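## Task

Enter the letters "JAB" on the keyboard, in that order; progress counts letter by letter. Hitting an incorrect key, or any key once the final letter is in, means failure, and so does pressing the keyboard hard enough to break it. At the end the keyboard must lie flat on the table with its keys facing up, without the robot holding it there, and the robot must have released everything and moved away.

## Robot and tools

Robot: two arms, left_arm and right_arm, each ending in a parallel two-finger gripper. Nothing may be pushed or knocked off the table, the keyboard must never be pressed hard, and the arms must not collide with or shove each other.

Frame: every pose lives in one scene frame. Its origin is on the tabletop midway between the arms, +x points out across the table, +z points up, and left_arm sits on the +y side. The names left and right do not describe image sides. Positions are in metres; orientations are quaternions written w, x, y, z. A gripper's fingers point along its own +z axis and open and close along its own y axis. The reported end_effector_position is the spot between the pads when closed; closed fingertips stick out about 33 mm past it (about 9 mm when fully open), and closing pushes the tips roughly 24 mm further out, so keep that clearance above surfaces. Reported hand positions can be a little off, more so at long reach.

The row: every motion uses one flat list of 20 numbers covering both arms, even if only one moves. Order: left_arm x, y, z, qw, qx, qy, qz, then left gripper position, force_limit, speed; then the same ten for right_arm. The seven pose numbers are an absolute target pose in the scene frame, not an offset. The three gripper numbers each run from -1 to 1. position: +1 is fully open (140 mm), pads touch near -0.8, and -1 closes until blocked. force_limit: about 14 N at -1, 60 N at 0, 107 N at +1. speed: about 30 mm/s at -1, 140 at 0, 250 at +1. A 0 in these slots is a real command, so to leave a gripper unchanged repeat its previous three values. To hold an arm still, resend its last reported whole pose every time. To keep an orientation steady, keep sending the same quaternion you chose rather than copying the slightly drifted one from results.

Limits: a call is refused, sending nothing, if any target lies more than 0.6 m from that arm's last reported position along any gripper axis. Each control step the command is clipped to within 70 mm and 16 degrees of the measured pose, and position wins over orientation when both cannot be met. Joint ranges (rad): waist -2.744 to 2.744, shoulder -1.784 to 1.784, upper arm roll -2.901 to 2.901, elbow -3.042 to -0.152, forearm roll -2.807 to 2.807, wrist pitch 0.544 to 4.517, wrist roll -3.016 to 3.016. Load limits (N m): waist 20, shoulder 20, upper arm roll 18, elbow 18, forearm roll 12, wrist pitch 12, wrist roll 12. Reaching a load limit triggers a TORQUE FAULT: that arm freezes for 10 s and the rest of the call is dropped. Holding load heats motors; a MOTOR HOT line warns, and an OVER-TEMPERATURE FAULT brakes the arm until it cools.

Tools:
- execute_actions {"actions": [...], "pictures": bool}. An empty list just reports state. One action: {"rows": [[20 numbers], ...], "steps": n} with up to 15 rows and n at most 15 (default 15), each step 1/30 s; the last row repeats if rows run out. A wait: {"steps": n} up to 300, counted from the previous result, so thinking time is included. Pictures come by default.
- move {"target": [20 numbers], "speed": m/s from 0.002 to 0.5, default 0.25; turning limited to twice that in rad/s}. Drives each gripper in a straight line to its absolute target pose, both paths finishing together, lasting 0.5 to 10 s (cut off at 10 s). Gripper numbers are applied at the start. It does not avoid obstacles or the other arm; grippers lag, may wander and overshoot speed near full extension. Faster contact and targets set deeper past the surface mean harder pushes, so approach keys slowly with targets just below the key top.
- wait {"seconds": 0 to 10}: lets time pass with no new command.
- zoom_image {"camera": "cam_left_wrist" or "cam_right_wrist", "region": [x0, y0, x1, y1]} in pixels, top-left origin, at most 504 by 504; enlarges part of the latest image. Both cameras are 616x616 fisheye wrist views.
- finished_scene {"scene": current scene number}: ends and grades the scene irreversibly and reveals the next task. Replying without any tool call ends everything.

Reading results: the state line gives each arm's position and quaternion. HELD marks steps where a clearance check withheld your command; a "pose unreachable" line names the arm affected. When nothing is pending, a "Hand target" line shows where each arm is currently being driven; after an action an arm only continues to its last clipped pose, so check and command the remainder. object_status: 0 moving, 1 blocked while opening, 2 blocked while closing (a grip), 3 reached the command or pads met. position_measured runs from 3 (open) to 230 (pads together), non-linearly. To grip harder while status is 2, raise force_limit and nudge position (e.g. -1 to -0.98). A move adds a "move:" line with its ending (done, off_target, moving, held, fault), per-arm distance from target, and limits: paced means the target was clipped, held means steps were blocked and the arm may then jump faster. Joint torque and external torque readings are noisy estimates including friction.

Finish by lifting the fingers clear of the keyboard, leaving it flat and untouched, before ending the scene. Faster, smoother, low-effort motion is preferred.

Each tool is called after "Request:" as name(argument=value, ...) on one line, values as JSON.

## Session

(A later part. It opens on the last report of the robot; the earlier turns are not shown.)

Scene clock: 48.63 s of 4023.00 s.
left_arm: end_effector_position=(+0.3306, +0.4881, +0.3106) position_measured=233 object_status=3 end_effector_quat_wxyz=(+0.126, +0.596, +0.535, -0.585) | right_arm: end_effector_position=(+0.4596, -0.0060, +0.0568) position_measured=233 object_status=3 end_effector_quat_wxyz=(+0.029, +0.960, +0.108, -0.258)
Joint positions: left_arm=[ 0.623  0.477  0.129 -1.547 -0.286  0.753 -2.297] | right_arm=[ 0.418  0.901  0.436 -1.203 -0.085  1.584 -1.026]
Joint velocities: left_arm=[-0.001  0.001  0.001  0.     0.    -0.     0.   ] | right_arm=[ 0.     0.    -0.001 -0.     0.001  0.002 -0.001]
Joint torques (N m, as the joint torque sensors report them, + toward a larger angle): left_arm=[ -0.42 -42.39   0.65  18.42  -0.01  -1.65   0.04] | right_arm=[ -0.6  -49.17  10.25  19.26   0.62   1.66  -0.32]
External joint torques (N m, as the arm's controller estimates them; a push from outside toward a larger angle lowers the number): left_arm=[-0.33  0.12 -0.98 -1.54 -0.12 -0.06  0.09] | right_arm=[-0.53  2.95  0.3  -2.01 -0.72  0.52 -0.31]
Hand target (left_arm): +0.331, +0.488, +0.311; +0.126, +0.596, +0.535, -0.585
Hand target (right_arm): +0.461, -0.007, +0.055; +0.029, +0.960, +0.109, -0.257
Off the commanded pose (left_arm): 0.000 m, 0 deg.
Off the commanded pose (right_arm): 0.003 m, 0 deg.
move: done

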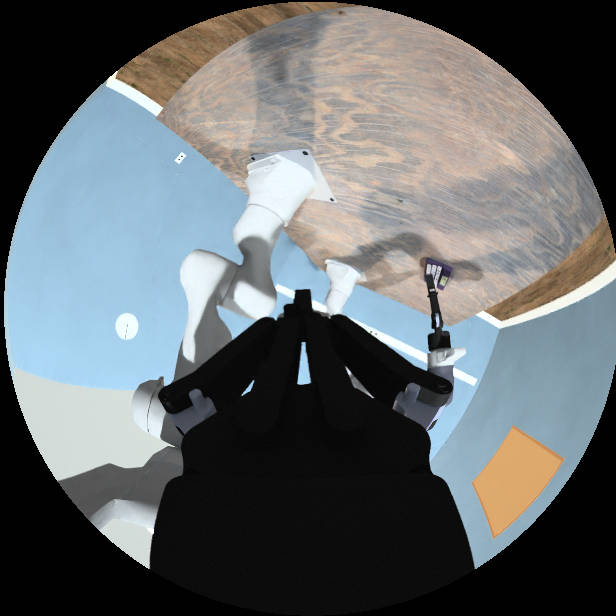

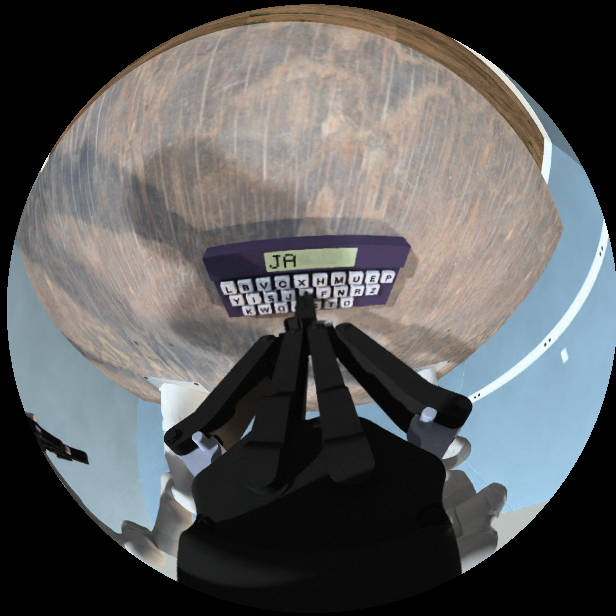

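Request:
move(target=[0.3306,0.4881,0.3106,0.126,0.596,0.535,-0.585,-1,0,0,0.4605,-0.007,0.068,0.0293,0.96,0.109,-0.257,-1,0,0], speed=0.03)

Request:
move(target=[0.3306,0.4881,0.3106,0.126,0.596,0.535,-0.585,-1,0,0,0.469,0.054,0.065,0.0293,0.96,0.109,-0.257,-1,0,0], speed=0.04)

Request:
zoom_image(camera="cam_right_wrist", region=[210,220,410,330])

Scene clock: 54.00 s of 4023.00 s.
left_arm: end_effector_position=(+0.3306, +0.4881, +0.3106) position_measured=233 object_status=3 end_effector_quat_wxyz=(+0.126, +0.596, +0.535, -0.585) | right_arm: end_effector_position=(+0.4608, -0.0072, +0.0662) position_measured=233 object_status=3 end_effector_quat_wxyz=(+0.031, +0.960, +0.109, -0.255)
Joint positions: left_arm=[ 0.623  0.477  0.129 -1.547 -0.286  0.753 -2.297] | right_arm=[ 0.418  0.887  0.436 -1.201 -0.085  1.571 -1.026]
Joint velocities: left_arm=[ 0.001 -0.    -0.001 -0.    -0.     0.    -0.   ] | right_arm=[ 0.001  0.     0.001  0.001 -0.    -0.008 -0.   ]
Joint torques (N m, as the joint torque sensors report them, + toward a larger angle): left_arm=[  0.16 -42.06   1.    18.53   0.    -1.64   0.05] | right_arm=[ -1.04 -50.8   11.35  20.93   2.05   0.7   -0.16]
External joint torques (N m, as the arm's controller estimates them; a push from outside toward a larger angle lowers the number): left_arm=[ 0.06  0.33 -0.75 -1.36 -0.12 -0.06  0.1 ] | right_arm=[-1.02  1.1   1.52 -0.43  0.71 -0.45 -0.15]
Hand target (left_arm): +0.331, +0.488, +0.311; +0.126, +0.596, +0.535, -0.585
Hand target (right_arm): +0.460, -0.007, +0.068; +0.029, +0.960, +0.109, -0.257
Off the commanded pose (left_arm): 0.000 m, 0 deg.
Off the commanded pose (right_arm): 0.002 m, 0 deg.
After step 90, 1.63 s passed at rest.
move: done

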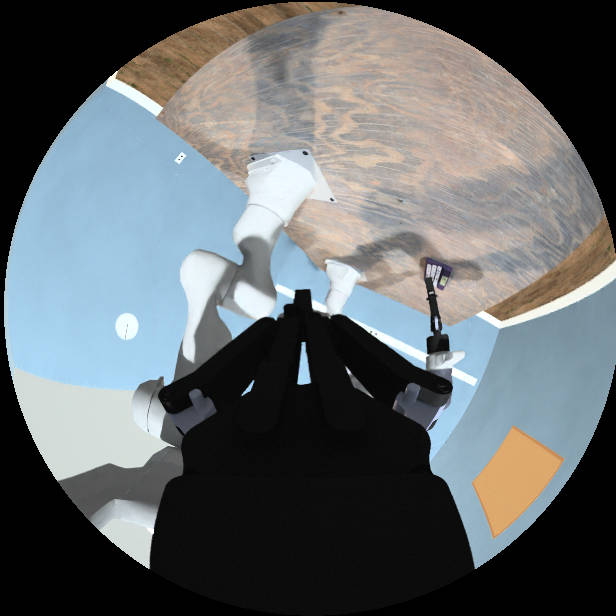

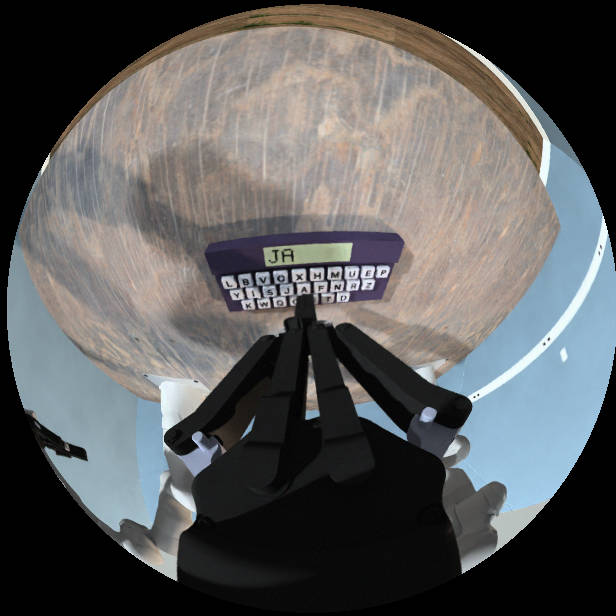

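Scene clock: 55.80 s of 4023.00 s.
left_arm: end_effector_position=(+0.3306, +0.4881, +0.3106) position_measured=233 object_status=3 end_effector_quat_wxyz=(+0.126, +0.596, +0.535, -0.585) | right_arm: end_effector_position=(+0.4712, +0.0594, +0.0661) position_measured=233 object_status=3 end_effector_quat_wxyz=(+0.020, +0.961, +0.113, -0.253)
Joint positions: left_arm=[ 0.623  0.477  0.129 -1.547 -0.286  0.753 -2.297] | right_arm=[ 0.596  1.175  0.406 -0.654 -0.088  1.361 -0.994]
Joint velocities: left_arm=[ 0.001  0.001  0.001  0.     0.    -0.001  0.   ] | right_arm=[ 0.039  0.088 -0.015  0.174 -0.004 -0.115  0.002]
Joint torques (N m, as the joint torque sensors report them, + toward a larger angle): left_arm=[ -0.45 -42.43   1.08  18.53  -0.05  -1.62   0.06] | right_arm=[  0.43 -55.19   6.97  21.57   0.68   0.76   0.14]
External joint torques (N m, as the arm's controller estimates them; a push from outside toward a larger angle lowers the number): left_arm=[-0.47  0.04 -0.63 -1.4  -0.17 -0.03  0.1 ] | right_arm=[ 0.62  2.55 -0.75  0.04 -0.94 -0.42  0.16]
Hand target (left_arm): +0.331, +0.488, +0.311; +0.126, +0.596, +0.535, -0.585
Hand target (right_arm): +0.469, +0.055, +0.066; +0.027, +0.960, +0.111, -0.257
Off the commanded pose (left_arm): 0.000 m, 0 deg.
Off the commanded pose (right_arm): 0.006 m, 1 deg.
move: off_target (right_arm)

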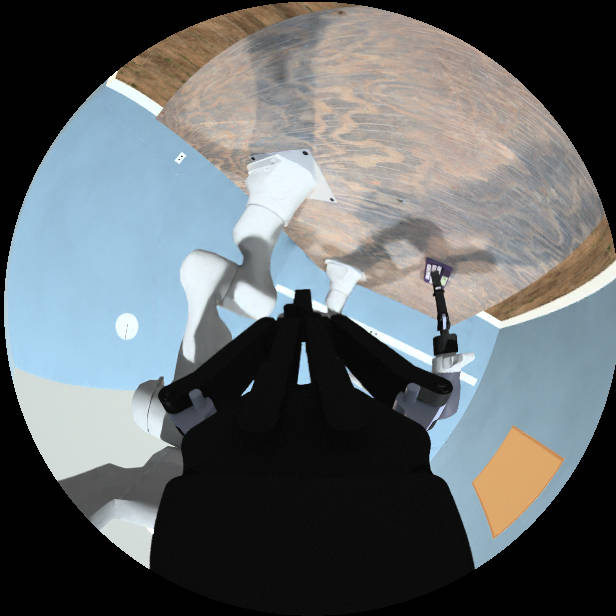

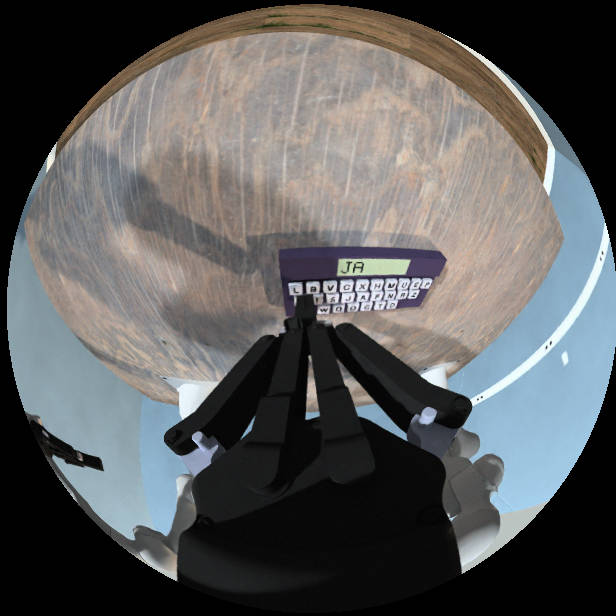

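Region (210, 220, 410, 330) of cam_right_wrist's 616x616 image, scaled by 2.520, with more detail than that image has; it fills the top 277 rows of this view, and the rest is white.

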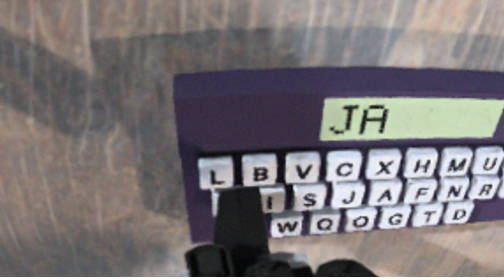

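Request:
move(target=[0.3306,0.4881,0.3106,0.126,0.596,0.535,-0.585,-1,0,0,0.471,0.0505,0.062,0.0293,0.96,0.109,-0.257,-1,0,0], speed=0.01)

Request:
zoom_image(camera="cam_right_wrist", region=[210,220,410,330])

Scene clock: 62.83 s of 4023.00 s.
left_arm: end_effector_position=(+0.3306, +0.4881, +0.3106) position_measured=233 object_status=3 end_effector_quat_wxyz=(+0.126, +0.596, +0.535, -0.585) | right_arm: end_effector_position=(+0.4680, +0.0523, +0.0622) position_measured=233 object_status=3 end_effector_quat_wxyz=(+0.028, +0.959, +0.111, -0.260)
Joint positions: left_arm=[ 0.623  0.477  0.129 -1.547 -0.286  0.753 -2.297] | right_arm=[ 0.594  1.177  0.401 -0.662 -0.089  1.349 -0.993]
Joint velocities: left_arm=[ 0.001  0.001  0.    -0.     0.     0.    -0.   ] | right_arm=[ 0.001 -0.005 -0.001 -0.007 -0.     0.006  0.001]
Joint torques (N m, as the joint torque sensors report them, + toward a larger angle): left_arm=[ -0.6  -42.27   1.68  18.28   0.01  -1.65   0.09] | right_arm=[ -1.23 -57.02   6.86  19.18   0.75   1.55  -0.05]
External joint torques (N m, as the arm's controller estimates them; a push from outside toward a larger angle lowers the number): left_arm=[-0.72  0.15 -0.1  -1.62 -0.12 -0.07  0.14] | right_arm=[-1.5   0.33 -0.93 -2.44 -0.87  0.39 -0.03]
Hand target (left_arm): +0.331, +0.488, +0.311; +0.126, +0.596, +0.535, -0.585
Hand target (right_arm): +0.471, +0.051, +0.062; +0.029, +0.960, +0.109, -0.257
Off the commanded pose (left_arm): 0.000 m, 0 deg.
Off the commanded pose (right_arm): 0.003 m, 0 deg.
After step 90, 3.00 s passed at rest.
move: done

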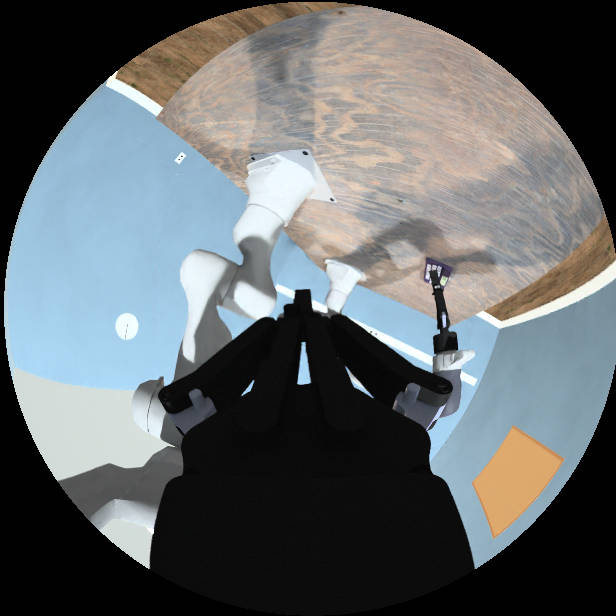

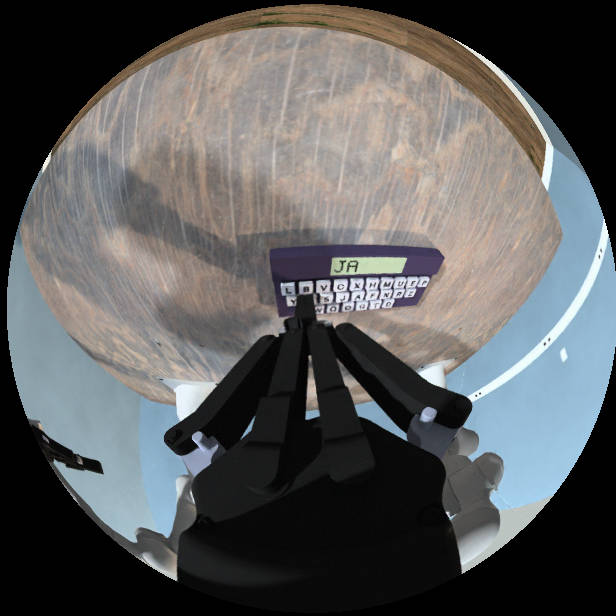

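Region (210, 220, 410, 330) of cam_right_wrist's 616x616 image, scaled by 2.520, with more detail than that image has; it fills the top 277 rows of this view, and the rest is white.

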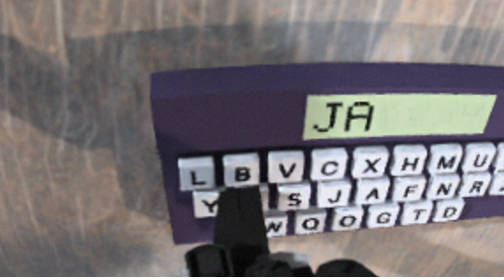

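Request:
move(target=[0.3306,0.4881,0.3106,0.126,0.596,0.535,-0.585,-1,0,0,0.472,0.051,0.057,0.0293,0.96,0.109,-0.257,-1,0,0], speed=0.01)

Request:
zoom_image(camera="cam_right_wrist", region=[210,220,410,330])

Scene clock: 66.83 s of 4023.00 s.
left_arm: end_effector_position=(+0.3306, +0.4881, +0.3106) position_measured=233 object_status=3 end_effector_quat_wxyz=(+0.126, +0.596, +0.535, -0.585) | right_arm: end_effector_position=(+0.4712, +0.0521, +0.0584) position_measured=233 object_status=3 end_effector_quat_wxyz=(+0.027, +0.960, +0.109, -0.258)
Joint positions: left_arm=[ 0.623  0.477  0.129 -1.547 -0.286  0.753 -2.297] | right_arm=[ 0.594  1.191  0.4   -0.646 -0.091  1.35  -0.993]
Joint velocities: left_arm=[-0.001 -0.001 -0.001  0.     0.    -0.001 -0.   ] | right_arm=[ 0.001  0.005 -0.001  0.01  -0.003  0.     0.001]
Joint torques (N m, as the joint torque sensors report them, + toward a larger angle): left_arm=[ -0.23 -42.35   0.87  18.58   0.02  -1.61   0.03] | right_arm=[  0.51 -53.99   6.82  20.95   0.58   1.12  -0.16]
External joint torques (N m, as the arm's controller estimates them; a push from outside toward a larger angle lowers the number): left_arm=[-0.21  0.17 -0.8  -1.37 -0.09 -0.01  0.07] | right_arm=[ 0.59  3.34 -0.73 -0.63 -1.01 -0.05 -0.14]
Hand target (left_arm): +0.331, +0.488, +0.311; +0.126, +0.596, +0.535, -0.585
Hand target (right_arm): +0.472, +0.051, +0.057; +0.029, +0.960, +0.109, -0.257
Off the commanded pose (left_arm): 0.000 m, 0 deg.
Off the commanded pose (right_arm): 0.002 m, 0 deg.
After step 90, 0.13 s passed at rest.
move: done

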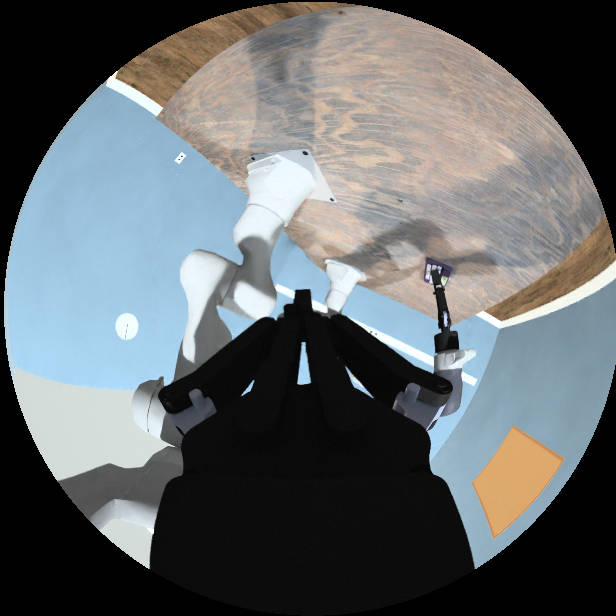

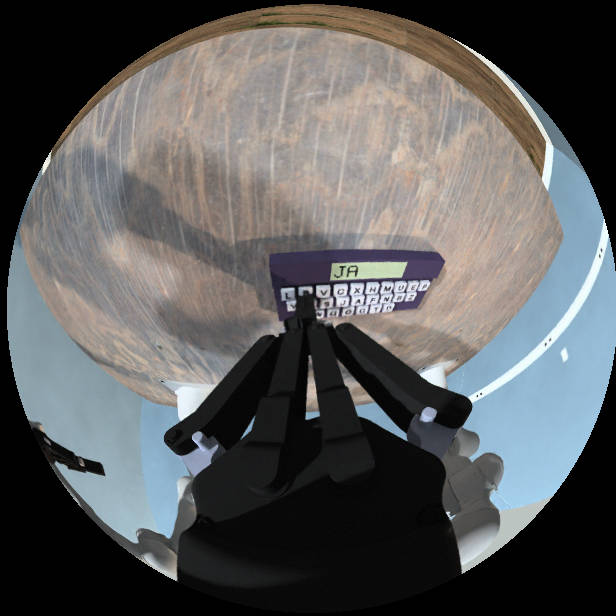

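Region (210, 220, 410, 330) of cam_right_wrist's 616x616 image, scaled by 2.520, with more detail than that image has; it fills the top 277 rows of this view, and the rest is white.

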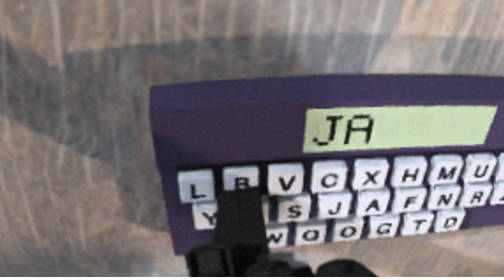

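Request:
move(target=[0.3306,0.4881,0.3106,0.126,0.596,0.535,-0.585,-1,0,0,0.469,0.0505,0.053,0.0293,0.96,0.109,-0.257,-1,0,0], speed=0.01)

Request:
zoom_image(camera="cam_right_wrist", region=[210,220,410,330])

Scene clock: 69.80 s of 4023.00 s.
left_arm: end_effector_position=(+0.3306, +0.4881, +0.3106) position_measured=233 object_status=3 end_effector_quat_wxyz=(+0.126, +0.596, +0.535, -0.585) | right_arm: end_effector_position=(+0.4687, +0.0515, +0.0567) position_measured=233 object_status=3 end_effector_quat_wxyz=(+0.029, +0.960, +0.111, -0.256)
Joint positions: left_arm=[ 0.623  0.477  0.129 -1.547 -0.286  0.753 -2.297] | right_arm=[ 0.585  1.159  0.4   -0.709 -0.092  1.381 -0.993]
Joint velocities: left_arm=[ 0.     0.     0.001  0.     0.    -0.     0.001] | right_arm=[-0.004 -0.012  0.001 -0.024  0.001  0.013  0.001]
Joint torques (N m, as the joint torque sensors report them, + toward a larger angle): left_arm=[ -0.19 -42.1    0.69  18.96   0.    -1.64   0.01] | right_arm=[ -1.32 -52.44   8.3   17.41   1.58   1.8   -0.02]
External joint torques (N m, as the arm's controller estimates them; a push from outside toward a larger angle lowers the number): left_arm=[-0.23  0.29 -1.03 -0.93 -0.11 -0.05  0.06] | right_arm=[-1.36  4.21  0.4  -4.08  0.02  0.62  0.  ]
Hand target (left_arm): +0.331, +0.488, +0.311; +0.126, +0.596, +0.535, -0.585
Hand target (right_arm): +0.469, +0.050, +0.053; +0.029, +0.960, +0.109, -0.257
Off the commanded pose (left_arm): 0.000 m, 0 deg.
Off the commanded pose (right_arm): 0.004 m, 0 deg.
move: off_target (right_arm)

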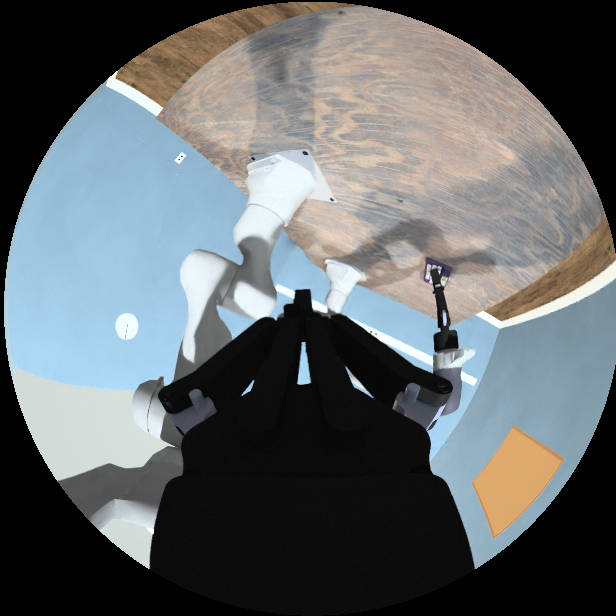

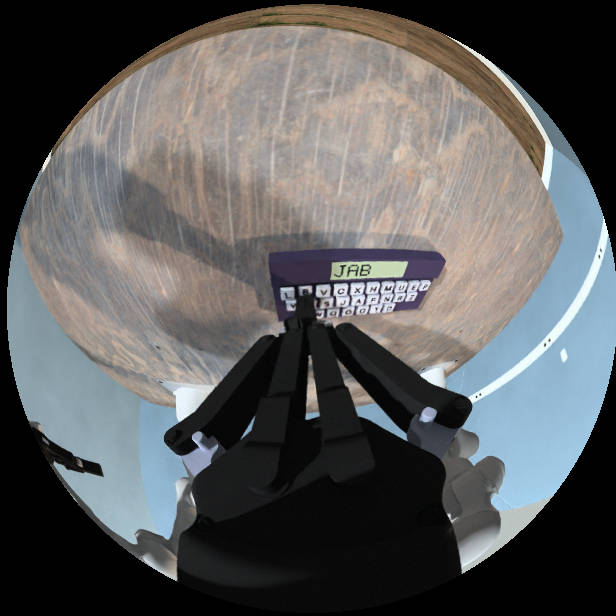

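Region (210, 220, 410, 330) of cam_right_wrist's 616x616 image, scaled by 2.520, with more detail than that image has; it fills the top 277 rows of this view, and the rest is white.

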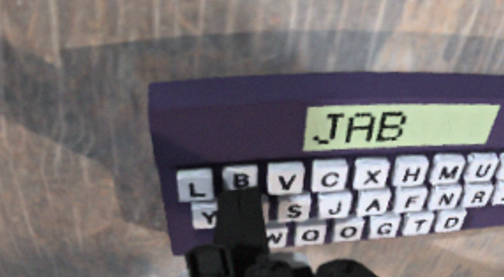

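Request:
move(target=[0.3306,0.4881,0.3106,0.126,0.596,0.535,-0.585,-1,0,0,0.46,0.04,0.13,0.0293,0.96,0.109,-0.257,-1,0,0], speed=0.05)

Request:
finished_scene(scene=1)

Scene clock: 73.97 s of 4023.00 s.
left_arm: end_effector_position=(+0.3306, +0.4881, +0.3106) position_measured=233 object_status=3 end_effector_quat_wxyz=(+0.126, +0.596, +0.535, -0.585) | right_arm: end_effector_position=(+0.4607, +0.0401, +0.1292) position_measured=233 object_status=3 end_effector_quat_wxyz=(+0.029, +0.960, +0.111, -0.254)
Joint positions: left_arm=[ 0.623  0.477  0.129 -1.547 -0.286  0.753 -2.297] | right_arm=[ 0.55   0.989  0.406 -0.837 -0.057  1.342 -0.977]
Joint velocities: left_arm=[ 0.    -0.002 -0.001 -0.001 -0.001  0.    -0.   ] | right_arm=[-0.     0.001 -0.001 -0.009  0.005 -0.006  0.001]
Joint torques (N m, as the joint torque sensors report them, + toward a larger angle): left_arm=[ -0.17 -42.1    0.85  18.59  -0.01  -1.6    0.04] | right_arm=[ -1.19 -53.66   9.3   19.79   2.26   0.91   0.14]
External joint torques (N m, as the arm's controller estimates them; a push from outside toward a larger angle lowers the number): left_arm=[-0.01  0.46 -0.72 -1.38 -0.1   0.    0.09] | right_arm=[-1.06  1.32  1.21 -2.13  0.67 -0.3   0.15]
Hand target (left_arm): +0.331, +0.488, +0.311; +0.126, +0.596, +0.535, -0.585
Hand target (right_arm): +0.459, +0.039, +0.130; +0.030, +0.960, +0.109, -0.257
Off the commanded pose (left_arm): 0.000 m, 0 deg.
Off the commanded pose (right_arm): 0.001 m, 0 deg.
move: done

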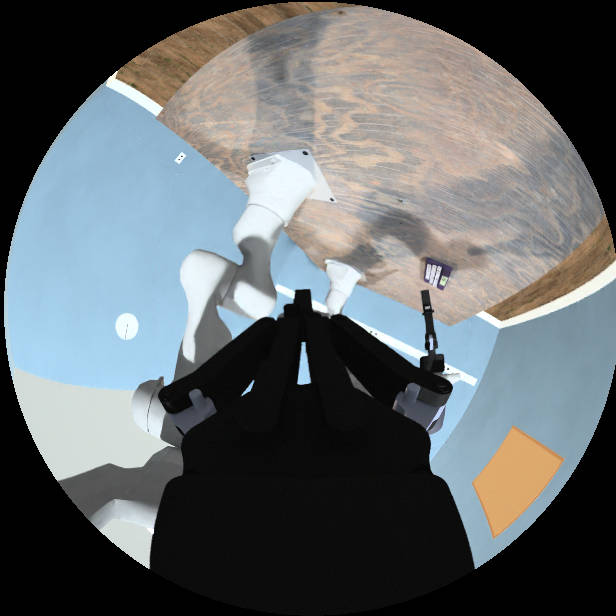

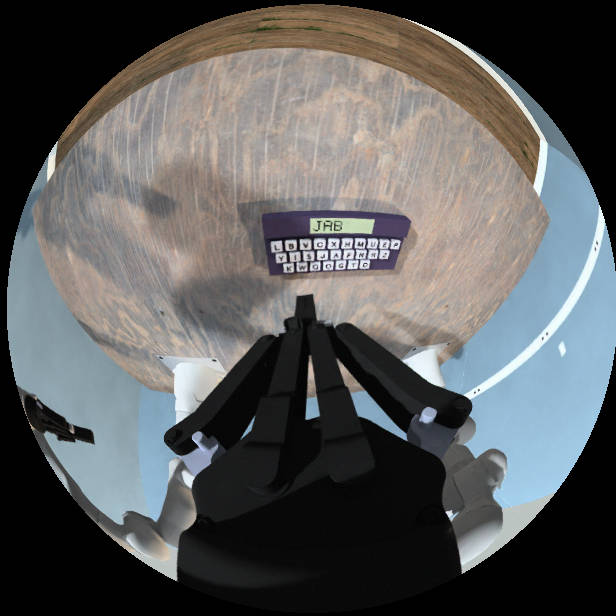

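The scene is finished: the task was done.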